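# Bridge three sticks over the blue disc using posts

## Task

Put all three sticks in place so that each stick's centre line, running from one end to the other, crosses above the blue disc painted on the table. When finished, no stick may be in contact with the table, every post must still be roughly where it began, and nothing may count on a robot to stay put. Any number of the arms may be used. Finish by opening the grippers and moving the arms away.

## Robot and tools

Robots: three identical i2rt Big YAM arms named arm1, arm2 and arm3. Each has six revolute joints, a two-finger gripper and a camera on the wrist. Bases in the scene frame (metres) and heading (degrees counter-clockwise from +x): arm1 at (+0.62, 0.00, 0.72) facing +180; arm2 at (-0.31, +0.54, 0.72) facing -60; arm3 at (-0.31, -0.54, 0.72) facing +60. The table top is near z=0.72. The hand reaches roughly 1.0 m out from the joint1 axis. Two fixed room cameras, cam_high and cam_low, also watch the table.

Scene frame: one shared frame, origin on the floor, +z up. The hand point is midway between the fingertips; its z axis runs along the fingers and the fingers open along its y axis.

execute_actions: argument actions is a list with at most one action. The action is an object keyed by arm name, and under each arm sits a joints object. Every value is an absolute target, not an offset. Keys and ranges:
- joint1_rad: -2.879 to 2.879 rad, base yaw; positive is counter-clockwise seen from above; at 0 the arm extends along its base's facing.
- joint2_rad: 0 to 3.141 rad, shoulder; 0 has the upper arm lying back roughly flat, larger values lift it up and then forward.
- joint3_rad: 0 to 3.019 rad, elbow; 0 is fully folded, larger opens it.
- joint4_rad: -1.692 to 1.57 rad, wrist pitch; positive tilts fingers up.
- joint5_rad: -1.57 to 1.57 rad, wrist sideways swing; positive goes to the arm's right.
- joint6_rad: -2.094 to 2.094 rad, hand roll; positive is clockwise viewed from behind the hand.
- gripper_m: 0 to 0.093 m, fingertip gap.
Any subset of keys and arms may be given; all named motions start together and may finish at different moments. Omitted joints keep their previous target and may still be pushing. An unknown key or a value outside its range rejects the entire call and nothing moves. Optional cameras: list of arm1_cam_wrist, arm2_cam_wrist, arm3_cam_wrist, cam_high, cam_low or all; omitted or null means all, an empty list means none. An empty actions list only reports state and images. Example: {"arm1": {"joints": {"gripper_m": 0.05}}, "arm2": {"joints": {"joint1_rad": 0.3}}}.

wait: seconds from 0 to 10; commands nothing new and returns state and images. zoom_image: camera name plus region [x0, y0, x1, y1] in pixels of that camera's latest full image (672x504, origin top-left), at most 504 by 504. finished_scene: scene is the current scene's number; it ends the scene irreversibly after the last command has been held, and reports success.

Result lines: joint_positions gives measured joint values. Tolerances for a joint counting as reached: joint1 0.045, joint2 0.14, joint3 0.09, joint4 0.055, joint5 0.03, joint6 0.035, gripper 0.003. joint_status tells how each commanded motion ended: off_target (stopped short, may still push), contact_stop or time_out (target dropped, holds where it stopped; a time_out joint may keep a nearby target and keep pushing, listed in on_its_own), not_followed (a self/arm collision check refused the arm's joint targets; a gripper target still runs, and the refused targets may be retried on later actions). on_its_own lists what the call did not command; its held at value is a target, not a position. To stop a joint pushing, send its reported position as the target. Very small target changes may not move a joint. Joint torques are raw drive outputs with per-arm offset, scale and noise, so treat them as rough hints. The pictures line names the cameras in the order of the returned images; calibration lines list cameras whose numbers changed. Camera calibration (K, distortion, T_world_to_cam in OpenCV convention) is approximate, and wrist camera poses follow from joint readings, so they are less exact.

Order of work: look first, plan each grasp, move above a stick with the gripper open, descend, close, lift, carry over the disc, rest it on the posts, open, then lift away. Because joints move at different speeds, paths between postures can bulge outward; go through safe high postures when near other arms or objects.

Avoid: hard presses between arms (the collision check ignores fingers, gripper housings and wrist cameras and can act late), arms pushing into the table or objects (they do not stop on contact), dropping or flinging sticks, knocking posts over or anything off the work area. Holding loads or pushing heats motors, also while you think; a MOTOR HOT line appears near 85 °C, and at 100 °C the arm goes limp and falls (OVER-TEMPERATURE FAULT, joints report limit_stop_at_motor_heat; resend targets afterward). Loose objects may occasionally get nudged by a disturbance, so check again before finishing. The robot keeps holding its last command while you think.

Each tool is called after "Emit:" by a JSON object that holds its "name" and its "arguments", one argument or row to a line.

## Session

Emit:
{"name": "execute_actions", "arguments": {
  "actions": []
}}

Scene clock: 0.00 s.
Joint torques (N m, as the arm reports them, + toward a larger angle): no reading
arm1.joint_positions: joint1_rad=+0.413 joint2_rad=+0.627 joint3_rad=+1.326 joint4_rad=-1.477 joint5_rad=+0.156 joint6_rad=+0.378 gripper_m=+0.094
arm1.joint_status: not commanded
arm1.hand: x=+0.4061 y=-0.0767 z=+1.2164 quat_wxyz=(-0.083, -0.922, -0.004, +0.378) (m; scene frame)
arm2.joint_positions: joint1_rad=+0.003 joint2_rad=+0.449 joint3_rad=+1.372 joint4_rad=-1.194 joint5_rad=+0.262 joint6_rad=+0.241 gripper_m=+0.094
arm2.joint_status: not commanded
arm2.hand: x=-0.2654 y=+0.3581 z=+1.4143 quat_wxyz=(-0.504, -0.546, -0.580, +0.334) (m; scene frame)
arm3.joint_positions: joint1_rad=-0.087 joint2_rad=+0.484 joint3_rad=+1.380 joint4_rad=-1.304 joint5_rad=-0.289 joint6_rad=+0.073 gripper_m=+0.095
arm3.joint_status: not commanded
arm3.hand: x=-0.2419 y=-0.3626 z=+1.3170 quat_wxyz=(-0.416, +0.417, -0.721, -0.365) (m; scene frame)
pictures: arm1_cam_wrist, arm2_cam_wrist, arm3_cam_wrist, cam_high, cam_low
Images, in order (width x height): arm1_cam_wrist 672x504, arm2_cam_wrist 672x504, arm3_cam_wrist 672x504, cam_high 672x504, cam_low 672x504.

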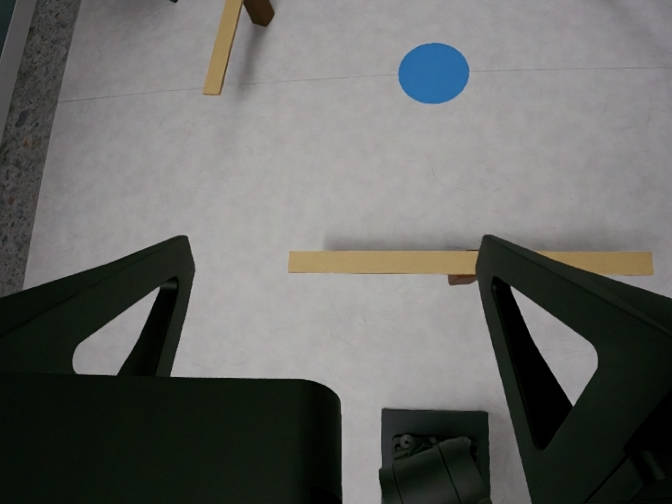

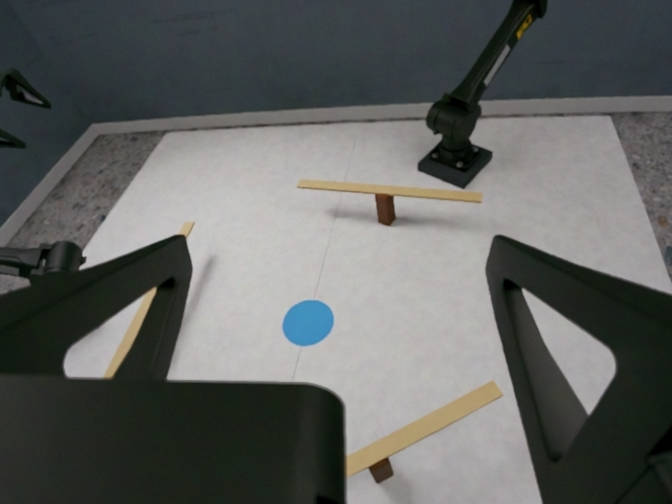

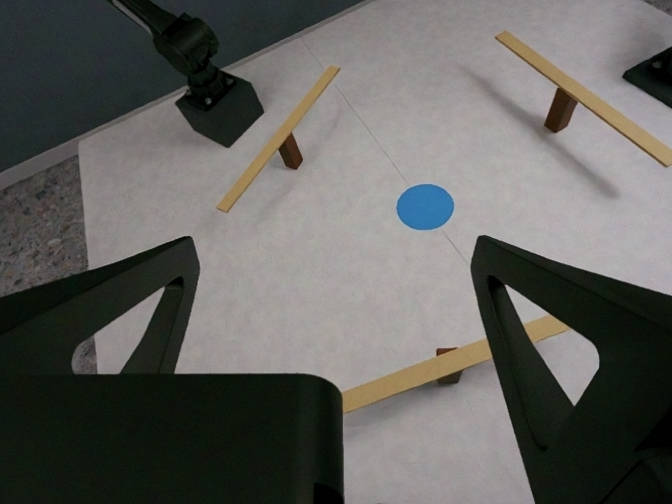

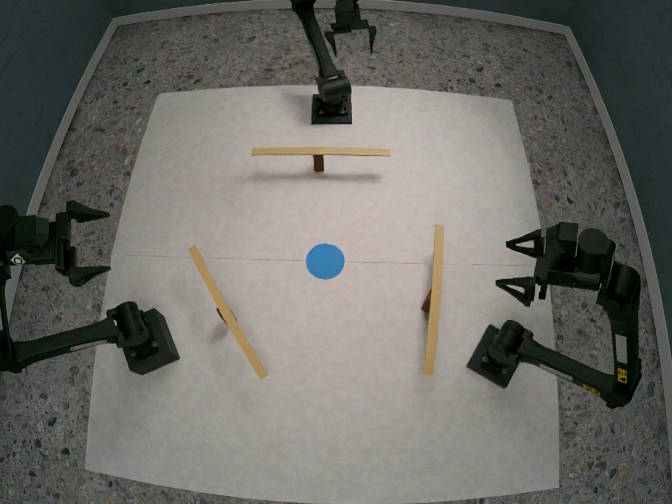

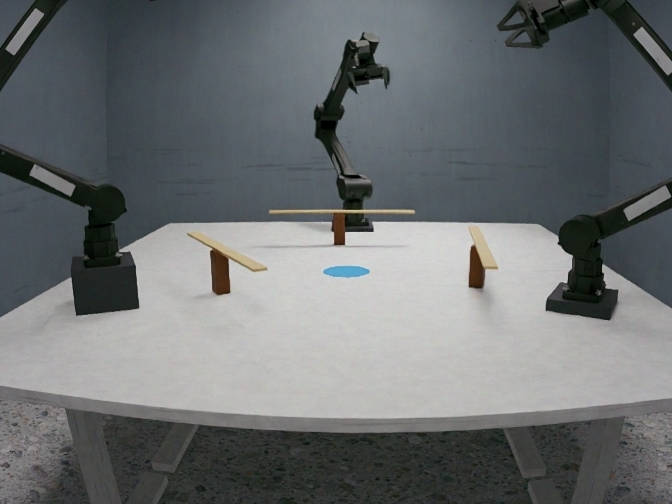

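Emit:
{"name": "zoom_image", "arguments": {
  "camera": "cam_high",
  "region": [160, 120, 480, 400]
}}

Emit:
{"name": "zoom_image", "arguments": {
  "camera": "cam_low",
  "region": [160, 180, 520, 320]
}}

Region (160, 120, 480, 400) of cam_high's 672x504 image, scaled by 1.575, with more detail than that image has; it fills the top 441 rows of this view, and the rest is white.

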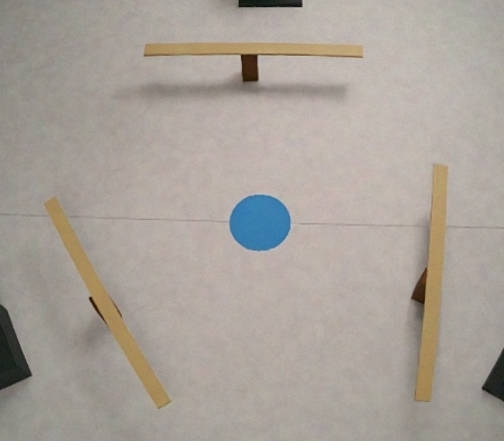

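Region (160, 180, 520, 320) of cam_low's 672x504 image, scaled by 1.400, with more detail than that image has.

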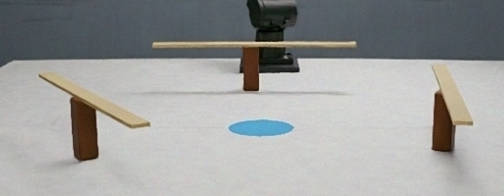

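Emit:
{"name": "zoom_image", "arguments": {
  "camera": "cam_high",
  "region": [240, 130, 400, 190]
}}

Emit:
{"name": "zoom_image", "arguments": {
  "camera": "cam_high",
  "region": [170, 235, 320, 385]
}}

Emit:
{"name": "zoom_image", "arguments": {
  "camera": "cam_high",
  "region": [350, 215, 520, 385]
}}

Emit:
{"name": "zoom_image", "arguments": {
  "camera": "cam_low",
  "region": [260, 195, 420, 285]
}}

Emit:
{"name": "zoom_image", "arguments": {
  "camera": "cam_low",
  "region": [175, 220, 275, 300]
}}

Emit:
{"name": "zoom_image", "arguments": {
  "camera": "cam_low",
  "region": [430, 215, 530, 295]
}}

Region (240, 130, 400, 190) of cam_high's 672x504 image, scaled by 3.150, with more detail than that image has; it fills the top 189 rows of this view, and the rest is white.

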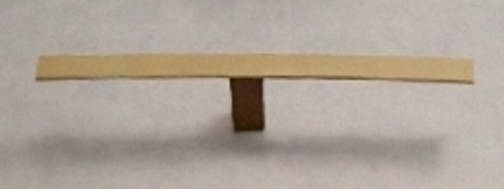

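Region (170, 235, 320, 385) of cam_high's 672x504 image, scaled by 3.360, with more detail than that image has.

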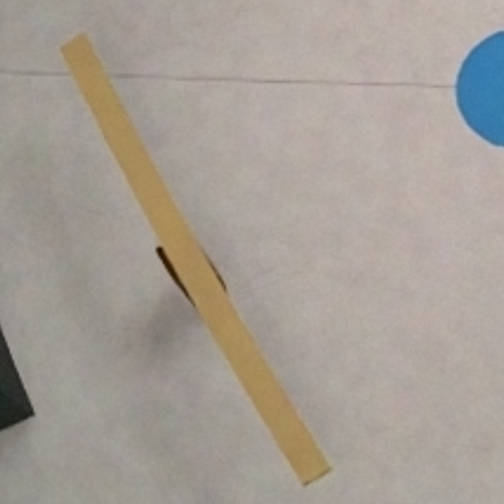

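Region (350, 215, 520, 385) of cam_high's 672x504 image, scaled by 2.965, with more detail than that image has.

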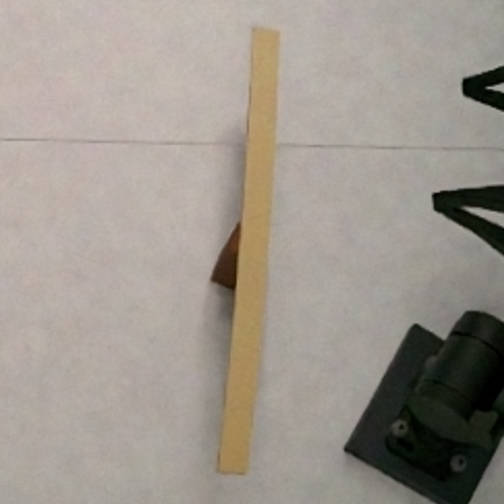

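Region (260, 195, 420, 285) of cam_low's 672x504 image, scaled by 3.150, with more detail than that image has; it fills the top 284 rows of this view, and the rest is white.

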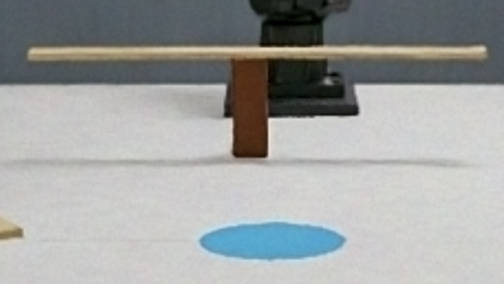

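Region (175, 220, 275, 300) of cam_low's 672x504 image, scaled by 5.040, with more detail than that image has; it fills the top 403 rows of this view, and the rest is white.

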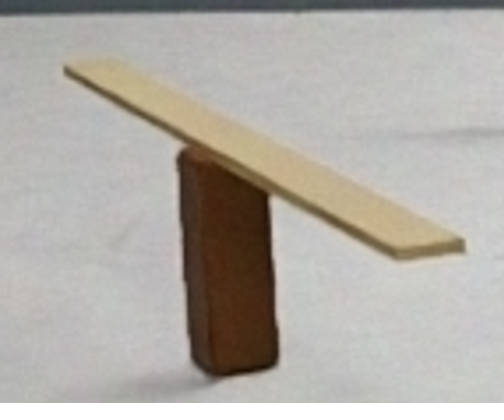

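Region (430, 215, 530, 295) of cam_low's 672x504 image, scaled by 5.040, with more detail than that image has; it fills the top 403 rows of this view, and the rest is white.

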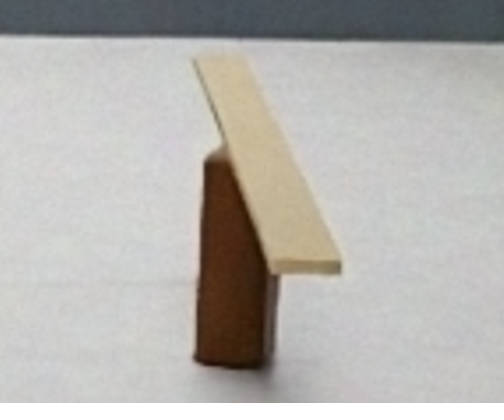

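Emit:
{"name": "execute_actions", "arguments": {
  "actions": [
    {"arm1":{"joints":{"joint2_rad":1.2,"joint5_rad":0}},"arm2":{"joints":{"joint3_rad":0.9,"joint5_rad":0}},"arm3":{"joints":{"joint4_rad":-0.8,"joint5_rad":0}}}
  ],
  "cameras": []
}}

Scene clock: 121.37 s.
Joint torques (N m, as the arm reports them, + toward a larger angle): arm1=[ 0.34 -9.63 12.21  1.27  0.04 -0.09] | arm2=[ 0.05 -0.54  8.73  2.3   0.01 -0.01] | arm3=[-2.02  2.9  10.6   2.48  0.16 -0.07]
arm1.joint_positions: joint1_rad=+0.413 joint2_rad=+1.216 joint3_rad=+1.326 joint4_rad=-1.477 joint5_rad=+0.003 joint6_rad=+0.378 gripper_m=+0.094
arm1.joint_status: all done
arm1.hand: x=+0.2722 y=-0.1685 z=+1.0427 quat_wxyz=(-0.034, -0.995, -0.035, +0.090) (m; scene frame)
arm2.joint_positions: joint1_rad=+0.003 joint2_rad=+0.455 joint3_rad=+0.901 joint4_rad=-1.194 joint5_rad=+0.003 joint6_rad=+0.241 gripper_m=+0.094
arm2.joint_status: all done
arm2.hand: x=-0.1964 y=+0.3253 z=+1.1728 quat_wxyz=(-0.362, -0.561, -0.727, +0.159) (m; scene frame)
arm3.joint_positions: joint1_rad=-0.087 joint2_rad=+0.484 joint3_rad=+1.380 joint4_rad=-0.824 joint5_rad=-0.003 joint6_rad=+0.073 gripper_m=+0.095
arm3.joint_status: all done
arm3.hand: x=-0.1871 y=-0.3697 z=+1.4291 quat_wxyz=(-0.639, +0.286, -0.621, -0.351) (m; scene frame)
pictures: none
No camera images: the call's "cameras" was empty. Leave "cameras" out to get every camera's image.

Emit:
{"name": "execute_actions", "arguments": {
  "actions": [
    {"arm1":{"joints":{"joint1_rad":0.098,"joint2_rad":1.11,"joint3_rad":0.86,"joint4_rad":-1.306,"joint5_rad":0,"joint6_rad":1.665}},"arm2":{"joints":{"joint1_rad":0.14,"joint2_rad":1.16,"joint3_rad":0.66,"joint4_rad":-1.056,"joint5_rad":0,"joint6_rad":1.59}},"arm3":{"joints":{"joint1_rad":0.16,"joint2_rad":0.97,"joint3_rad":0.735,"joint4_rad":-1.32,"joint5_rad":0,"joint6_rad":1.267}}}
  ]
}}

Scene clock: 243.43 s.
Joint torques (N m, as the arm reports them, + toward a larger angle): arm1=[-0.77 -5.96  9.54  1.3   0.16  0.1 ] | arm2=[ 0.77 -7.05  7.4   1.34  0.13  0.19] | arm3=[-2.03 -4.78  9.54 -0.56  0.14  0.06]
arm1.joint_positions: joint1_rad=+0.098 joint2_rad=+1.115 joint3_rad=+0.856 joint4_rad=-1.322 joint5_rad=+0.001 joint6_rad=+1.651 gripper_m=+0.094
arm1.joint_status: all done
arm1.hand: x=+0.3385 y=-0.0386 z=+0.8913 quat_wxyz=(+0.010, -0.725, +0.689, -0.001) (m; scene frame)
arm2.joint_positions: joint1_rad=+0.139 joint2_rad=+1.155 joint3_rad=+0.661 joint4_rad=-1.073 joint5_rad=+0.001 joint6_rad=+1.577 gripper_m=+0.094
arm2.joint_status: all done
arm2.hand: x=-0.1508 y=+0.3200 z=+0.8945 quat_wxyz=(+0.004, -0.951, -0.310, -0.001) (m; scene frame)
arm3.joint_positions: joint1_rad=+0.156 joint2_rad=+0.985 joint3_rad=+0.737 joint4_rad=-1.310 joint5_rad=-0.002 joint6_rad=+1.254 gripper_m=+0.095
arm3.joint_status: all done
arm3.hand: x=-0.2157 y=-0.3124 z=+0.8901 quat_wxyz=(+0.000, -0.040, -0.999, -0.002) (m; scene frame)
pictures: arm1_cam_wrist, arm2_cam_wrist, arm3_cam_wrist, cam_high, cam_low
camera_calibration (this result's frames):
arm1_cam_wrist: T_world_to_cam=[[0.999193, 0.0375734, 0.0141999, -0.345838], [0.0223474, -0.81377, 0.580758, -0.553359], [0.0333765, -0.579972, -0.813953, 0.816877], [0, 0, 0, 1]] pos_world=[0.330661, 0.0364524, 0.991178]
arm2_cam_wrist: T_world_to_cam=[[-0.583811, 0.811852, 0.00774969, -0.350453], [0.657027, 0.466824, 0.591938, -0.575709], [0.476949, 0.350672, -0.805946, 0.803054], [0, 0, 0, 1]] pos_world=[-0.209358, 0.271663, 0.990718]
arm3_cam_wrist: T_world_to_cam=[[-0.0780594, -0.996833, -0.0151662, -0.309515], [-0.799635, 0.0535177, 0.598096, -0.686032], [-0.595391, 0.0588145, -0.801281, 0.728503], [0, 0, 0, 1]] pos_world=[-0.138993, -0.314667, 0.989354]
Images, in order (width x height): arm1_cam_wrist 672x504, arm2_cam_wrist 672x504, arm3_cam_wrist 672x504, cam_high 672x504, cam_low 672x504.

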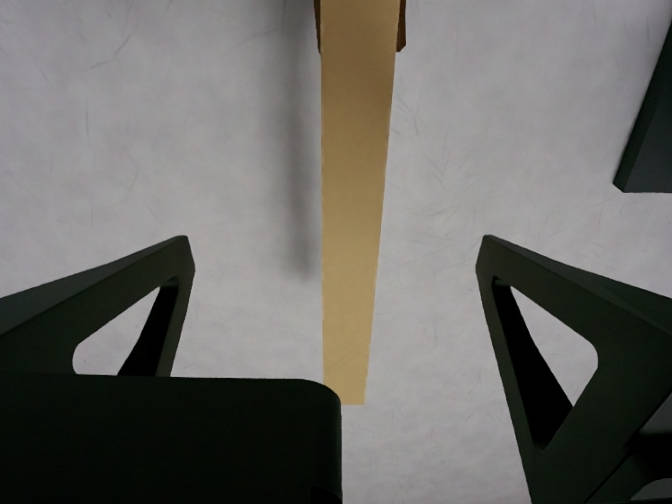

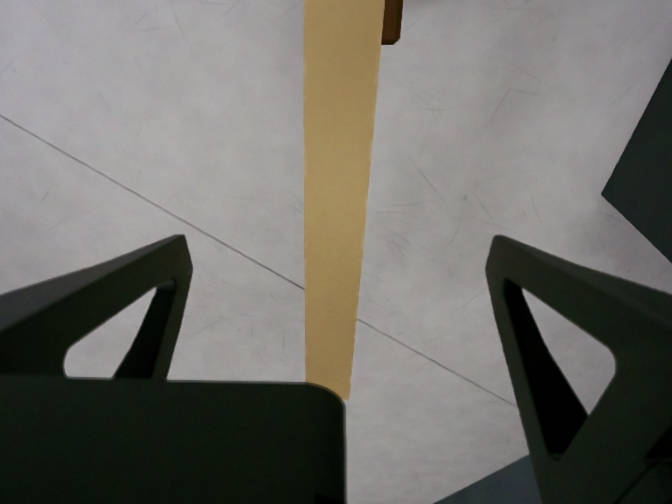

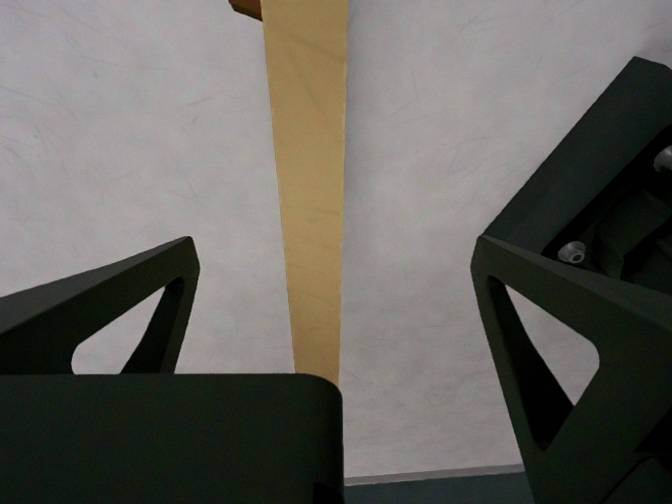

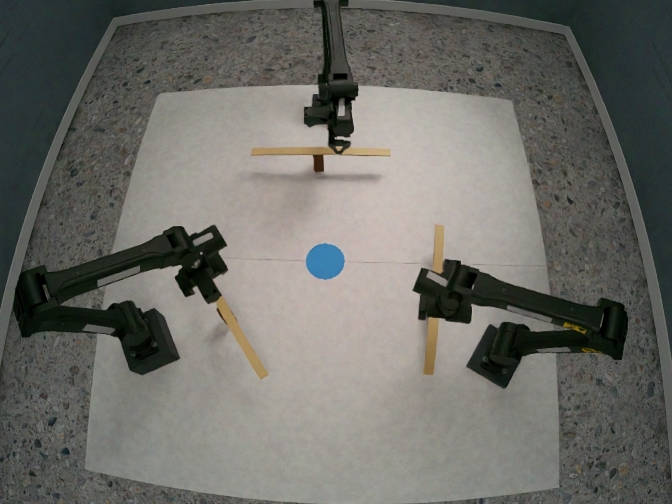

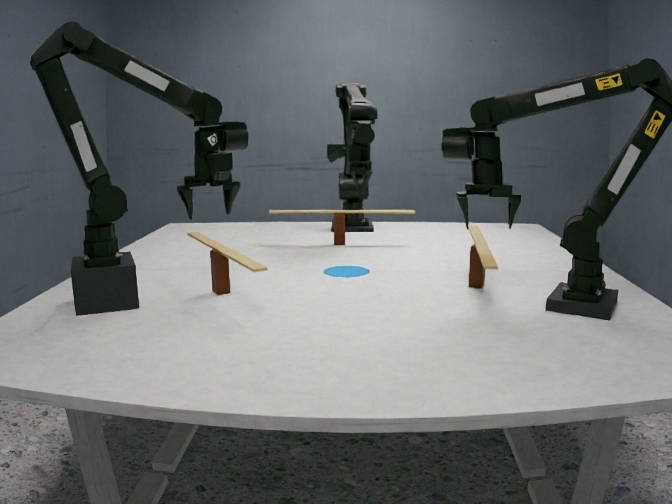

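Emit:
{"name": "zoom_image", "arguments": {
  "camera": "cam_low",
  "region": [430, 170, 550, 295]
}}

Emit:
{"name": "zoom_image", "arguments": {
  "camera": "cam_low",
  "region": [160, 170, 280, 295]
}}

Emit:
{"name": "zoom_image", "arguments": {
  "camera": "cam_low",
  "region": [300, 130, 420, 250]
}}

Region (430, 170, 550, 295) of cam_low's 672x504 image, scaled by 4.032, with more detail than that image has; it fills the left 484 columns of this view, and the rest is white.

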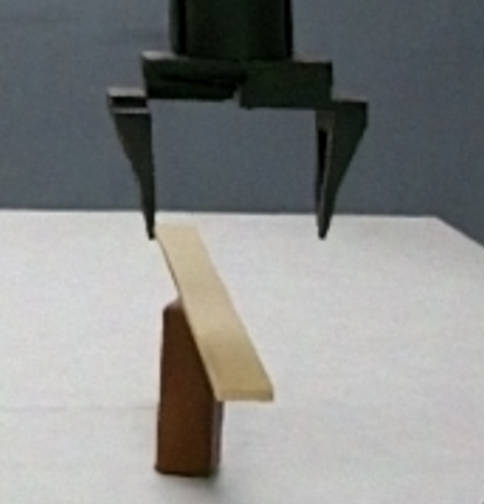

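Region (160, 170, 280, 295) of cam_low's 672x504 image, scaled by 4.032, with more detail than that image has; it fills the left 484 columns of this view, and the rest is white.

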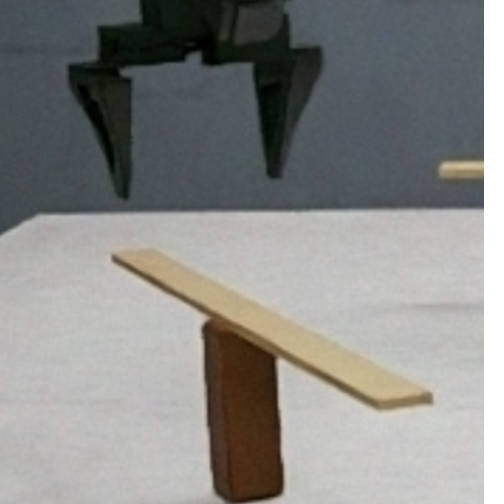

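Region (300, 130, 420, 250) of cam_low's 672x504 image, scaled by 4.200, with more detail than that image has.

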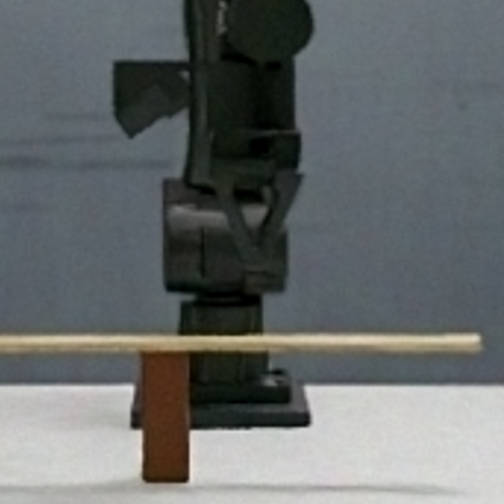

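Emit:
{"name": "execute_actions", "arguments": {
  "actions": [
    {"arm1":{"joints":{"joint1_rad":0.101,"joint2_rad":1.122,"joint3_rad":0.732,"joint4_rad":-1.152,"joint6_rad":1.685}},"arm2":{"joints":{"joint2_rad":1.248,"joint3_rad":0.587,"joint4_rad":-0.888,"joint6_rad":1.628}},"arm3":{"joints":{"joint2_rad":1.045,"joint3_rad":0.697,"joint4_rad":-1.19,"joint6_rad":1.278}}}
  ],
  "cameras": ["arm1_cam_wrist","arm2_cam_wrist","arm3_cam_wrist","cam_low"]
}}

Scene clock: 364.33 s.
Joint torques (N m, as the arm reports them, + toward a larger angle): arm1=[-0.05 -5.44  9.04  1.41  0.16  0.08] | arm2=[ 0.25 -7.53  6.8   1.41  0.14  0.19] | arm3=[-1.89 -3.69  9.45  0.47  0.15  0.07]
arm1.joint_positions: joint1_rad=+0.098 joint2_rad=+1.117 joint3_rad=+0.728 joint4_rad=-1.168 joint5_rad=+0.001 joint6_rad=+1.671 gripper_m=+0.094
arm1.joint_status: all done
arm1.hand: x=+0.3481 y=-0.0368 z=+0.8442 quat_wxyz=(+0.001, -0.718, +0.696, +0.006) (m; scene frame)
arm2.joint_positions: joint1_rad=+0.139 joint2_rad=+1.250 joint3_rad=+0.586 joint4_rad=-0.904 joint5_rad=+0.001 joint6_rad=+1.615 gripper_m=+0.094
arm2.joint_status: all done
arm2.hand: x=-0.1509 y=+0.3205 z=+0.8470 quat_wxyz=(+0.005, -0.956, -0.292, +0.000) (m; scene frame)
arm3.joint_positions: joint1_rad=+0.156 joint2_rad=+1.038 joint3_rad=+0.698 joint4_rad=-1.203 joint5_rad=-0.002 joint6_rad=+1.265 gripper_m=+0.095
arm3.joint_status: all done
arm3.hand: x=-0.2109 y=-0.3012 z=+0.8640 quat_wxyz=(-0.003, -0.046, -0.999, -0.010) (m; scene frame)
pictures: arm1_cam_wrist, arm2_cam_wrist, arm3_cam_wrist, cam_low
camera_calibration (this result's frames):
arm1_cam_wrist: T_world_to_cam=[[0.999799, 0.0180029, -0.00879984, -0.336278], [0.0197582, -0.812476, 0.582659, -0.525409], [0.00333992, -0.582716, -0.812669, 0.788508], [0, 0, 0, 1]] pos_world=[0.343959, 0.0386473, 0.943971]
arm2_cam_wrist: T_world_to_cam=[[-0.552738, 0.833298, 0.00977711, -0.354542], [0.675013, 0.440804, 0.59165, -0.536457], [0.488711, 0.333627, -0.806135, 0.772036], [0, 0, 0, 1]] pos_world=[-0.211156, 0.274339, 0.943227]
arm3_cam_wrist: T_world_to_cam=[[-0.0889517, -0.995593, -0.0297001, -0.287721], [-0.802481, 0.0539711, 0.594232, -0.664397], [-0.59001, 0.0766917, -0.803745, 0.718395], [0, 0, 0, 1]] pos_world=[-0.134898, -0.30569, 0.963667]
Images, in order (width x height): arm1_cam_wrist 672x504, arm2_cam_wrist 672x504, arm3_cam_wrist 672x504, cam_low 672x504.

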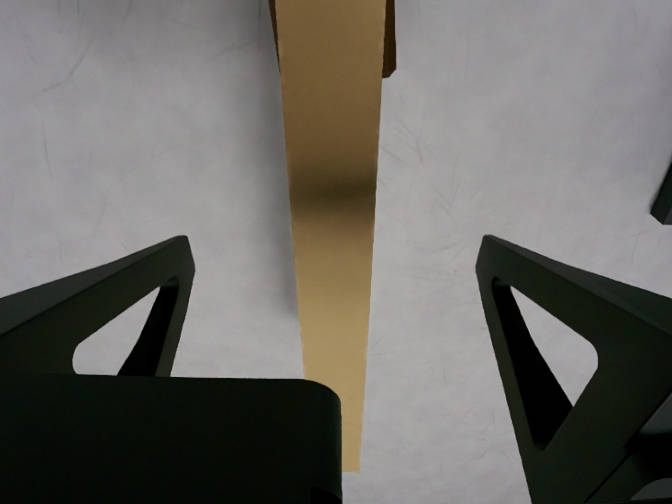

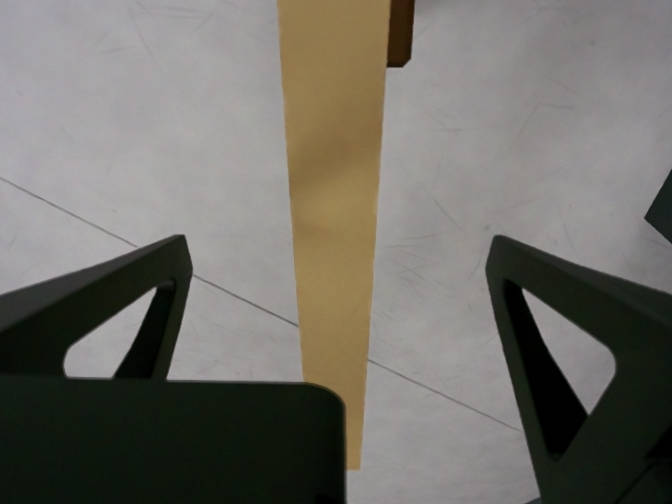

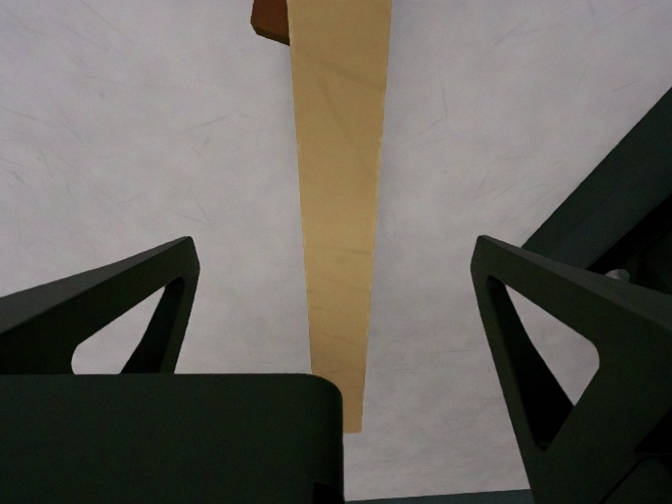

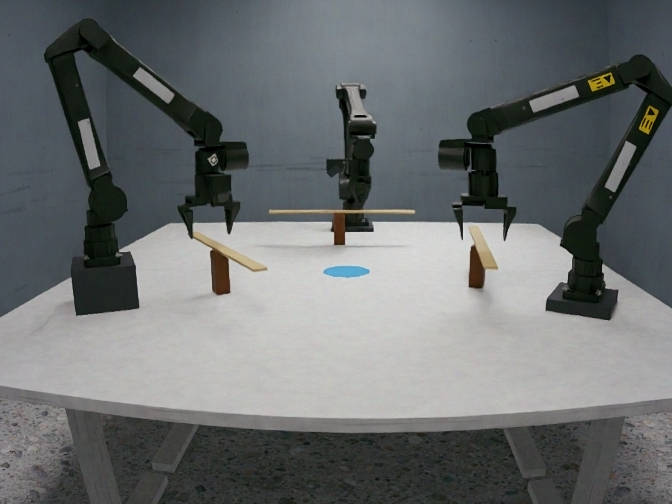

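Emit:
{"name": "execute_actions", "arguments": {
  "actions": [
    {"arm1":{"joints":{"joint2_rad":1.172,"joint3_rad":0.680,"joint4_rad":-1.053}},"arm2":{"joints":{"joint2_rad":1.327,"joint3_rad":0.550,"joint4_rad":-0.7685}},"arm3":{"joints":{"joint2_rad":1.105,"joint3_rad":0.634,"joint4_rad":-1.084}}}
  ],
  "cameras": ["arm1_cam_wrist","arm2_cam_wrist","arm3_cam_wrist","cam_low"]
}}

Scene clock: 427.37 s.
Joint torques (N m, as the arm reports them, + toward a larger angle): arm1=[ 0.58 -5.89  8.67  1.36  0.16  0.01] | arm2=[ 0.05 -7.29  5.85  1.46  0.09  0.18] | arm3=[-1.8  -4.56  9.22  0.35  0.15  0.07]
arm1.joint_positions: joint1_rad=+0.098 joint2_rad=+1.173 joint3_rad=+0.678 joint4_rad=-1.068 joint5_rad=+0.001 joint6_rad=+1.672 gripper_m=+0.094
arm1.joint_status: all done
arm1.hand: x=+0.3463 y=-0.0367 z=+0.8129 quat_wxyz=(+0.004, -0.718, +0.696, +0.004) (m; scene frame)
arm2.joint_positions: joint1_rad=+0.139 joint2_rad=+1.324 joint3_rad=+0.556 joint4_rad=-0.785 joint5_rad=+0.001 joint6_rad=+1.615 gripper_m=+0.094
arm2.joint_status: all done
arm2.hand: x=-0.1476 y=+0.3162 z=+0.8200 quat_wxyz=(-0.003, -0.956, -0.292, -0.003) (m; scene frame)
arm3.joint_positions: joint1_rad=+0.156 joint2_rad=+1.100 joint3_rad=+0.632 joint4_rad=-1.097 joint5_rad=-0.002 joint6_rad=+1.265 gripper_m=+0.095
arm3.joint_status: all done
arm3.hand: x=-0.2118 y=-0.3033 z=+0.8265 quat_wxyz=(+0.001, -0.046, -0.999, +0.001) (m; scene frame)
pictures: arm1_cam_wrist, arm2_cam_wrist, arm3_cam_wrist, cam_low
camera_calibration (this result's frames):
arm1_cam_wrist: T_world_to_cam=[[0.999843, 0.0175559, -0.00236192, -0.340052], [0.0156499, -0.812981, 0.582079, -0.505158], [0.0082987, -0.582025, -0.813129, 0.7618], [0, 0, 0, 1]] pos_world=[0.341582, 0.0386723, 0.912681]
arm2_cam_wrist: T_world_to_cam=[[-0.552384, 0.833575, -0.00507917, -0.33672], [0.669976, 0.447581, 0.592287, -0.524234], [0.495988, 0.323766, -0.805711, 0.753903], [0, 0, 0, 1]] pos_world=[-0.208701, 0.27123, 0.916214]
arm3_cam_wrist: T_world_to_cam=[[-0.089495, -0.995953, -0.00825507, -0.308986], [-0.797258, 0.0666679, 0.599946, -0.642468], [-0.596967, 0.0602736, -0.799998, 0.678319], [0, 0, 0, 1]] pos_world=[-0.134932, -0.305789, 0.925549]
Images, in order (width x height): arm1_cam_wrist 672x504, arm2_cam_wrist 672x504, arm3_cam_wrist 672x504, cam_low 672x504.

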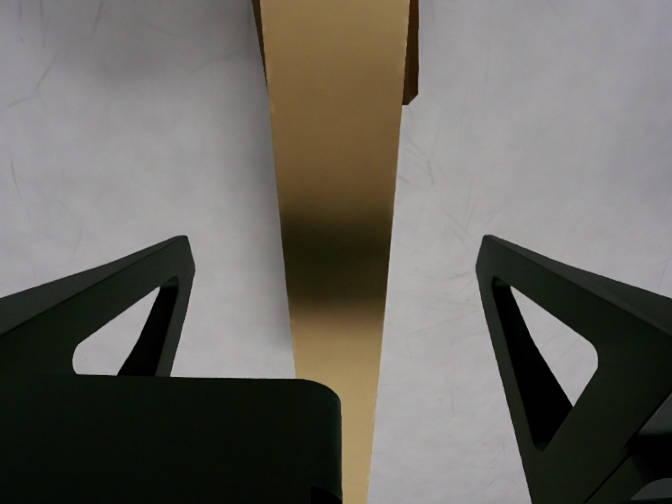

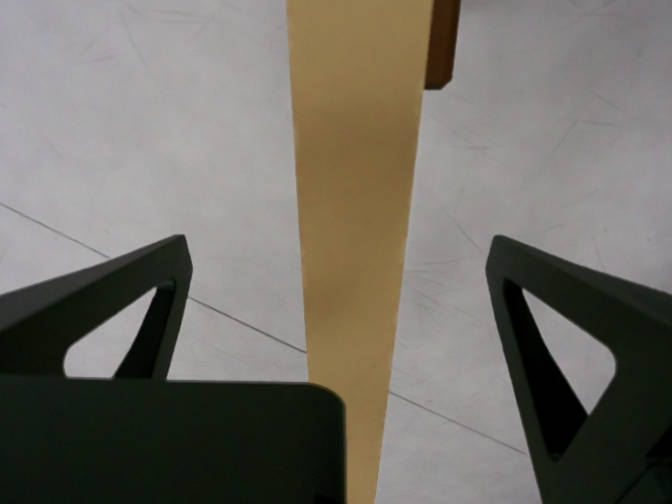

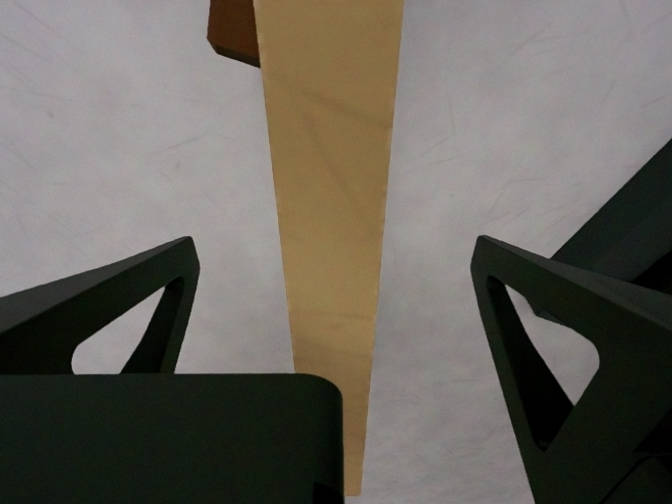

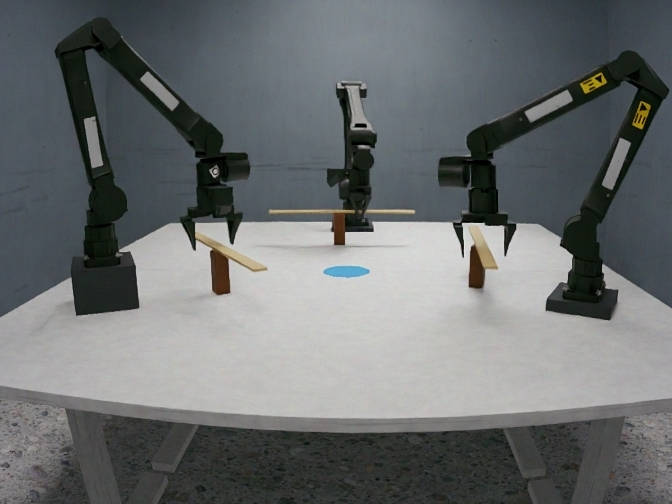

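Emit:
{"name": "execute_actions", "arguments": {
  "actions": [
    {"arm1":{"joints":{"gripper_m":0.02}},"arm2":{"joints":{"joint2_rad":1.346,"joint3_rad":0.548,"gripper_m":0.045}},"arm3":{"joints":{"gripper_m":0.02}}}
  ],
  "cameras": ["arm1_cam_wrist","arm2_cam_wrist","arm3_cam_wrist","cam_low"]
}}

Scene clock: 441.60 s.
Joint torques (N m, as the arm reports them, + toward a larger angle): arm1=[-0.21 -5.39  8.61  1.17  0.18  0.04] | arm2=[ 0.37 -6.92  5.59  1.41  0.11  0.24] | arm3=[-1.86 -4.02  9.12  0.35  0.14  0.04]
arm1.joint_positions: joint1_rad=+0.098 joint2_rad=+1.173 joint3_rad=+0.678 joint4_rad=-1.068 joint5_rad=+0.001 joint6_rad=+1.672 gripper_m=+0.027
arm1.joint_status: gripper_m off_target (ended at +0.027, target +0.020)
arm1.hand: x=+0.3462 y=-0.0367 z=+0.8129 quat_wxyz=(+0.004, -0.718, +0.696, +0.004) (m; scene frame)
arm2.joint_positions: joint1_rad=+0.139 joint2_rad=+1.331 joint3_rad=+0.556 joint4_rad=-0.785 joint5_rad=+0.001 joint6_rad=+1.615 gripper_m=+0.045
arm2.joint_status: all done
arm2.hand: x=-0.1481 y=+0.3170 z=+0.8182 quat_wxyz=(+0.001, -0.956, -0.292, -0.002) (m; scene frame)
arm3.joint_positions: joint1_rad=+0.156 joint2_rad=+1.100 joint3_rad=+0.632 joint4_rad=-1.097 joint5_rad=-0.002 joint6_rad=+1.266 gripper_m=+0.028
arm3.joint_status: gripper_m off_target (ended at +0.028, target +0.020)
arm3.hand: x=-0.2118 y=-0.3033 z=+0.8265 quat_wxyz=(+0.001, -0.046, -0.999, +0.001) (m; scene frame)
pictures: arm1_cam_wrist, arm2_cam_wrist, arm3_cam_wrist, cam_low
camera_calibration (this result's frames):
arm1_cam_wrist: T_world_to_cam=[[0.999855, 0.0167971, -0.00274962, -0.339676], [0.0152582, -0.812964, 0.582115, -0.505059], [0.00754249, -0.582072, -0.813102, 0.762032], [0, 0, 0, 1]] pos_world=[0.341585, 0.0386685, 0.912679]
arm2_cam_wrist: T_world_to_cam=[[-0.5521, 0.833775, 0.00216043, -0.343623], [0.672683, 0.443896, 0.591991, -0.521319], [0.492629, 0.328292, -0.805941, 0.750725], [0, 0, 0, 1]] pos_world=[-0.20886, 0.271458, 0.914399]
arm3_cam_wrist: T_world_to_cam=[[-0.0902536, -0.995882, -0.00861679, -0.308737], [-0.797296, 0.0670663, 0.59985, -0.642254], [-0.596802, 0.0610088, -0.800066, 0.678649], [0, 0, 0, 1]] pos_world=[-0.134912, -0.305796, 0.925559]
Images, in order (width x height): arm1_cam_wrist 672x504, arm2_cam_wrist 672x504, arm3_cam_wrist 672x504, cam_low 672x504.

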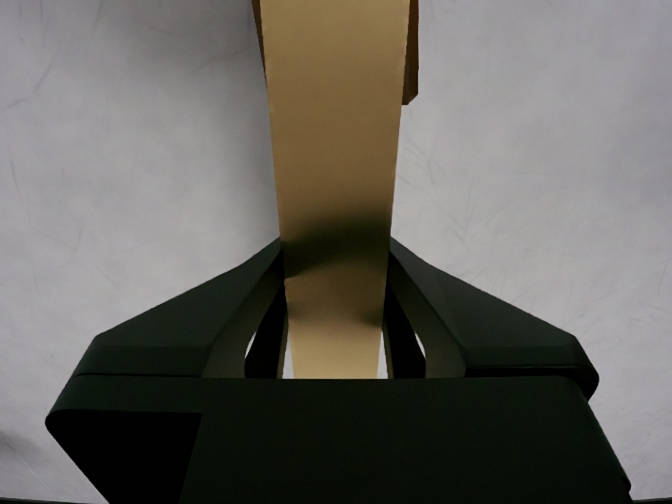

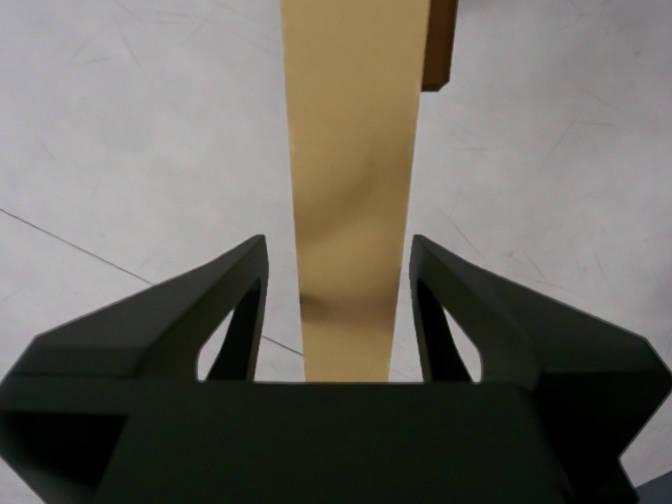

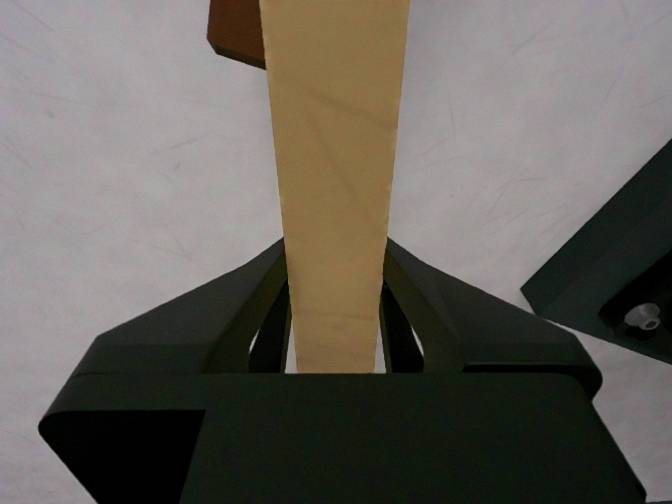

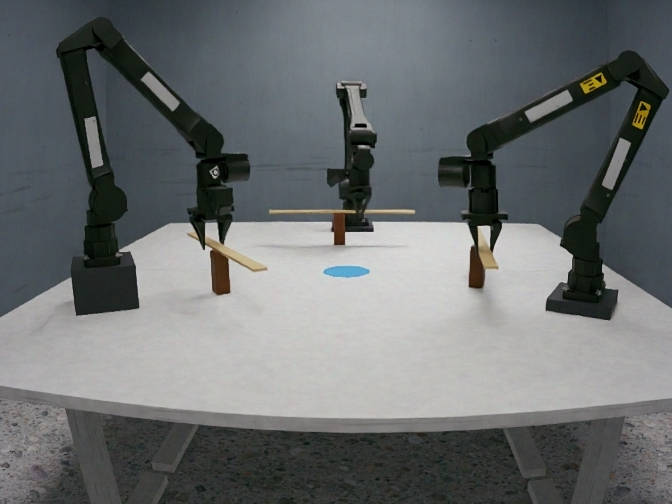

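Emit:
{"name": "execute_actions", "arguments": {
  "actions": [
    {"arm2":{"joints":{"joint2_rad":1.362,"joint3_rad":0.542}}}
  ],
  "cameras": ["arm2_cam_wrist"]
}}

Scene clock: 454.27 s.
Joint torques (N m, as the arm reports them, + toward a larger angle): arm1=[-0.1  -6.51  8.6   1.35  0.15  0.02] | arm2=[-0.07 -6.82  5.6   1.27  0.09  0.26] | arm3=[-1.86 -3.96  9.1   0.42  0.15  0.07]
arm1.joint_positions: joint1_rad=+0.098 joint2_rad=+1.173 joint3_rad=+0.678 joint4_rad=-1.068 joint5_rad=+0.001 joint6_rad=+1.672 gripper_m=+0.027
arm1.joint_status: not commanded
arm1.hand: x=+0.3462 y=-0.0367 z=+0.8129 quat_wxyz=(+0.004, -0.718, +0.696, +0.004) (m; scene frame)
arm2.joint_positions: joint1_rad=+0.139 joint2_rad=+1.349 joint3_rad=+0.550 joint4_rad=-0.785 joint5_rad=+0.001 joint6_rad=+1.615 gripper_m=+0.045
arm2.joint_status: all done
arm2.hand: x=-0.1511 y=+0.3211 z=+0.8123 quat_wxyz=(+0.012, -0.956, -0.292, +0.002) (m; scene frame)
arm3.joint_positions: joint1_rad=+0.156 joint2_rad=+1.100 joint3_rad=+0.632 joint4_rad=-1.097 joint5_rad=-0.002 joint6_rad=+1.266 gripper_m=+0.028
arm3.joint_status: not commanded
arm3.hand: x=-0.2118 y=-0.3033 z=+0.8265 quat_wxyz=(+0.001, -0.046, -0.999, +0.001) (m; scene frame)
pictures: arm2_cam_wrist
camera_calibration (this result's frames):
arm2_cam_wrist: T_world_to_cam=[[-0.552007, 0.833475, 0.0246344, -0.366755], [0.680554, 0.433264, 0.590872, -0.512153], [0.481804, 0.34293, -0.806389, 0.740173], [0, 0, 0, 1]] pos_world=[-0.210522, 0.27375, 0.908519]
Images, in order (width x height): arm2_cam_wrist 672x504.

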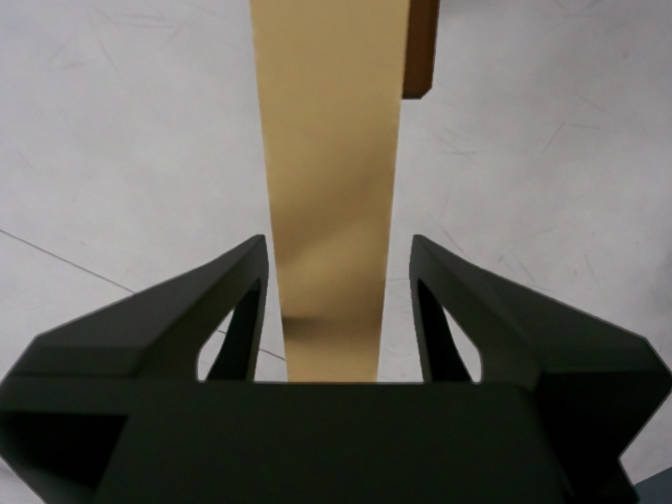

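Emit:
{"name": "execute_actions", "arguments": {
  "actions": [
    {"arm2":{"joints":{"joint4_rad":-0.757,"gripper_m":0.02}}}
  ],
  "cameras": ["arm2_cam_wrist"]
}}

Scene clock: 464.37 s.
Joint torques (N m, as the arm reports them, + toward a larger angle): arm1=[ 0.04 -6.18  8.54  1.34  0.17  0.08] | arm2=[ 0.51 -6.57  5.47  1.43  0.12  0.19] | arm3=[-1.75 -4.26  9.2   0.37  0.14  0.06]
arm1.joint_positions: joint1_rad=+0.098 joint2_rad=+1.173 joint3_rad=+0.678 joint4_rad=-1.068 joint5_rad=+0.001 joint6_rad=+1.672 gripper_m=+0.027
arm1.joint_status: not commanded
arm1.hand: x=+0.3462 y=-0.0367 z=+0.8129 quat_wxyz=(+0.004, -0.718, +0.696, +0.004) (m; scene frame)
arm2.joint_positions: joint1_rad=+0.139 joint2_rad=+1.349 joint3_rad=+0.550 joint4_rad=-0.775 joint5_rad=+0.001 joint6_rad=+1.616 gripper_m=+0.028
arm2.joint_status: gripper_m off_target (ended at +0.028, target +0.020); the others done
arm2.hand: x=-0.1496 y=+0.3191 z=+0.8123 quat_wxyz=(+0.007, -0.957, -0.292, +0.001) (m; scene frame)
arm3.joint_positions: joint1_rad=+0.156 joint2_rad=+1.100 joint3_rad=+0.632 joint4_rad=-1.097 joint5_rad=-0.002 joint6_rad=+1.266 gripper_m=+0.028
arm3.joint_status: not commanded
arm3.hand: x=-0.2118 y=-0.3033 z=+0.8265 quat_wxyz=(+0.001, -0.046, -0.999, +0.001) (m; scene frame)
pictures: arm2_cam_wrist
camera_calibration (this result's frames):
arm2_cam_wrist: T_world_to_cam=[[-0.551767, 0.833868, 0.0147325, -0.356366], [0.677257, 0.437689, 0.591398, -0.514596], [0.486699, 0.336291, -0.806246, 0.742844], [0, 0, 0, 1]] pos_world=[-0.209659, 0.272583, 0.908495]
Images, in order (width x height): arm2_cam_wrist 672x504.

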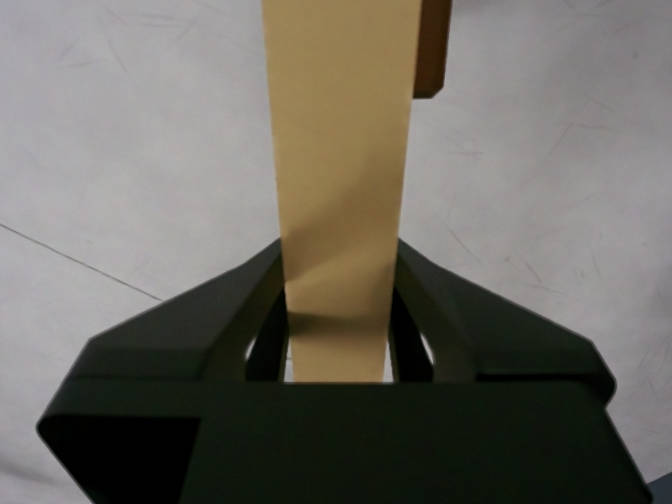

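Emit:
{"name": "execute_actions", "arguments": {
  "actions": [
    {"arm1":{"joints":{"joint2_rad":1.075,"joint3_rad":0.805,"joint4_rad":-1.09}},"arm2":{"joints":{"joint2_rad":1.185,"joint3_rad":0.65,"joint4_rad":-0.825}},"arm3":{"joints":{"joint2_rad":1.065,"joint3_rad":0.812}}}
  ],
  "cameras": ["cam_low"]
}}

Scene clock: 585.47 s.
Joint torques (N m, as the arm reports them, + toward a larger angle): arm1=[-0.77 -6.02 13.22  0.24  0.18  0.04] | arm2=[ 0.17 -6.47  9.5   0.32  0.08  0.21] | arm3=[-1.93 -6.09 13.45  0.5   0.14  0.02]
arm1.joint_positions: joint1_rad=+0.098 joint2_rad=+1.078 joint3_rad=+0.761 joint4_rad=-1.080 joint5_rad=+0.001 joint6_rad=+1.673 gripper_m=+0.027
arm1.joint_status: all done
arm1.hand: x=+0.3136 y=-0.0416 z=+0.8695 quat_wxyz=(-0.062, -0.716, +0.694, +0.056) (m; scene frame)
arm2.joint_positions: joint1_rad=+0.139 joint2_rad=+1.174 joint3_rad=+0.620 joint4_rad=-0.811 joint5_rad=+0.001 joint6_rad=+1.616 gripper_m=+0.028
arm2.joint_status: all done
arm2.hand: x=-0.1242 y=+0.2843 z=+0.8807 quat_wxyz=(-0.091, -0.952, -0.290, -0.034) (m; scene frame)
arm3.joint_positions: joint1_rad=+0.156 joint2_rad=+1.082 joint3_rad=+0.775 joint4_rad=-1.091 joint5_rad=-0.002 joint6_rad=+1.267 gripper_m=+0.028
arm3.joint_status: all done
arm3.hand: x=-0.1895 y=-0.2500 z=+0.8847 quat_wxyz=(-0.027, -0.046, -0.996, -0.078) (m; scene frame)
pictures: cam_low
Images, in order (width x height): cam_low 672x504.

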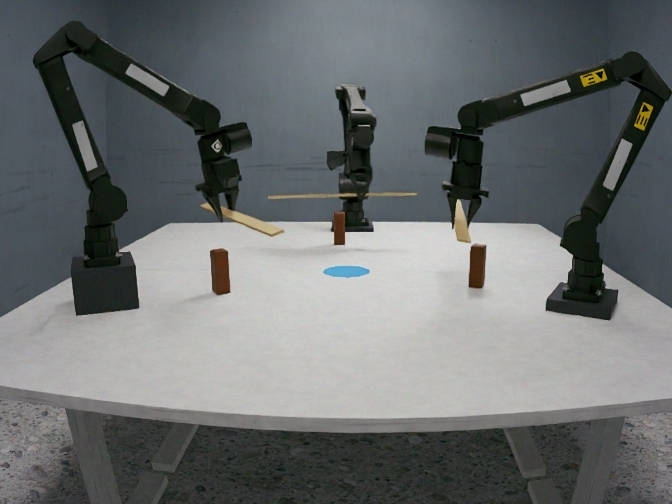

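Emit:
{"name": "execute_actions", "arguments": {
  "actions": [
    {"arm1":{"joints":{"joint1_rad":-0.18,"joint3_rad":0.85,"joint6_rad":-0.087}},"arm2":{"joints":{"joint1_rad":-0.13,"joint3_rad":0.67,"joint6_rad":-0.093}},"arm3":{"joints":{"joint1_rad":-0.111,"joint3_rad":0.85,"joint6_rad":-0.091}}}
  ],
  "cameras": ["cam_low","cam_high"]
}}

Scene clock: 596.20 s.
Joint torques (N m, as the arm reports them, + toward a larger angle): arm1=[-0.52 -6.05 14.66  0.32  0.11 -0.21] | arm2=[ 0.73 -7.34 10.81  0.54  0.09 -0.09] | arm3=[-1.89 -6.26 15.4   0.57  0.04 -0.19]
arm1.joint_positions: joint1_rad=-0.180 joint2_rad=+1.078 joint3_rad=+0.791 joint4_rad=-1.080 joint5_rad=-0.001 joint6_rad=-0.073 gripper_m=+0.027
arm1.joint_status: all done
arm1.hand: x=+0.3039 y=+0.0449 z=+0.8825 quat_wxyz=(+0.017, -0.994, +0.036, +0.099) (m; scene frame)
arm2.joint_positions: joint1_rad=-0.133 joint2_rad=+1.174 joint3_rad=+0.620 joint4_rad=-0.811 joint5_rad=-0.001 joint6_rad=-0.080 gripper_m=+0.028
arm2.joint_status: all done
arm2.hand: x=-0.1985 y=+0.2437 z=+0.8805 quat_wxyz=(-0.078, -0.531, -0.842, +0.057) (m; scene frame)
arm3.joint_positions: joint1_rad=-0.111 joint2_rad=+1.082 joint3_rad=+0.796 joint4_rad=-1.091 joint5_rad=-0.002 joint6_rad=-0.078 gripper_m=+0.028
arm3.joint_status: all done
arm3.hand: x=-0.1136 y=-0.2860 z=+0.8933 quat_wxyz=(-0.085, +0.471, -0.877, -0.037) (m; scene frame)
pictures: cam_high, cam_low
Images, in order (width x height): cam_high 672x504, cam_low 672x504.

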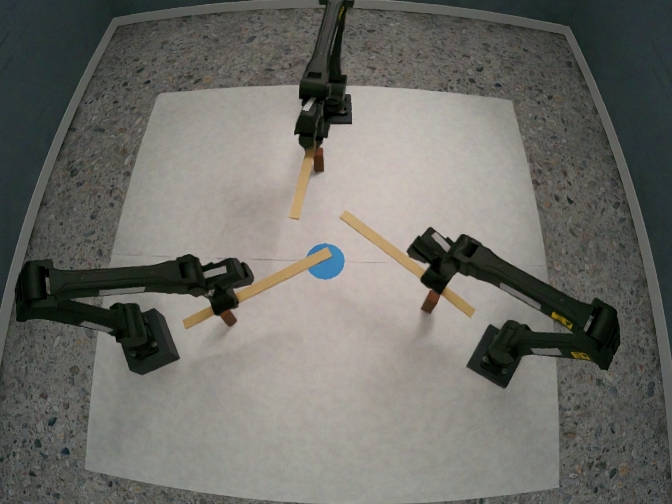

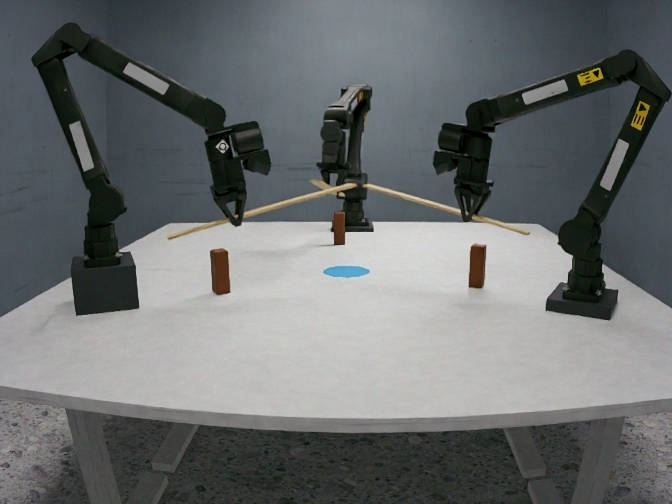

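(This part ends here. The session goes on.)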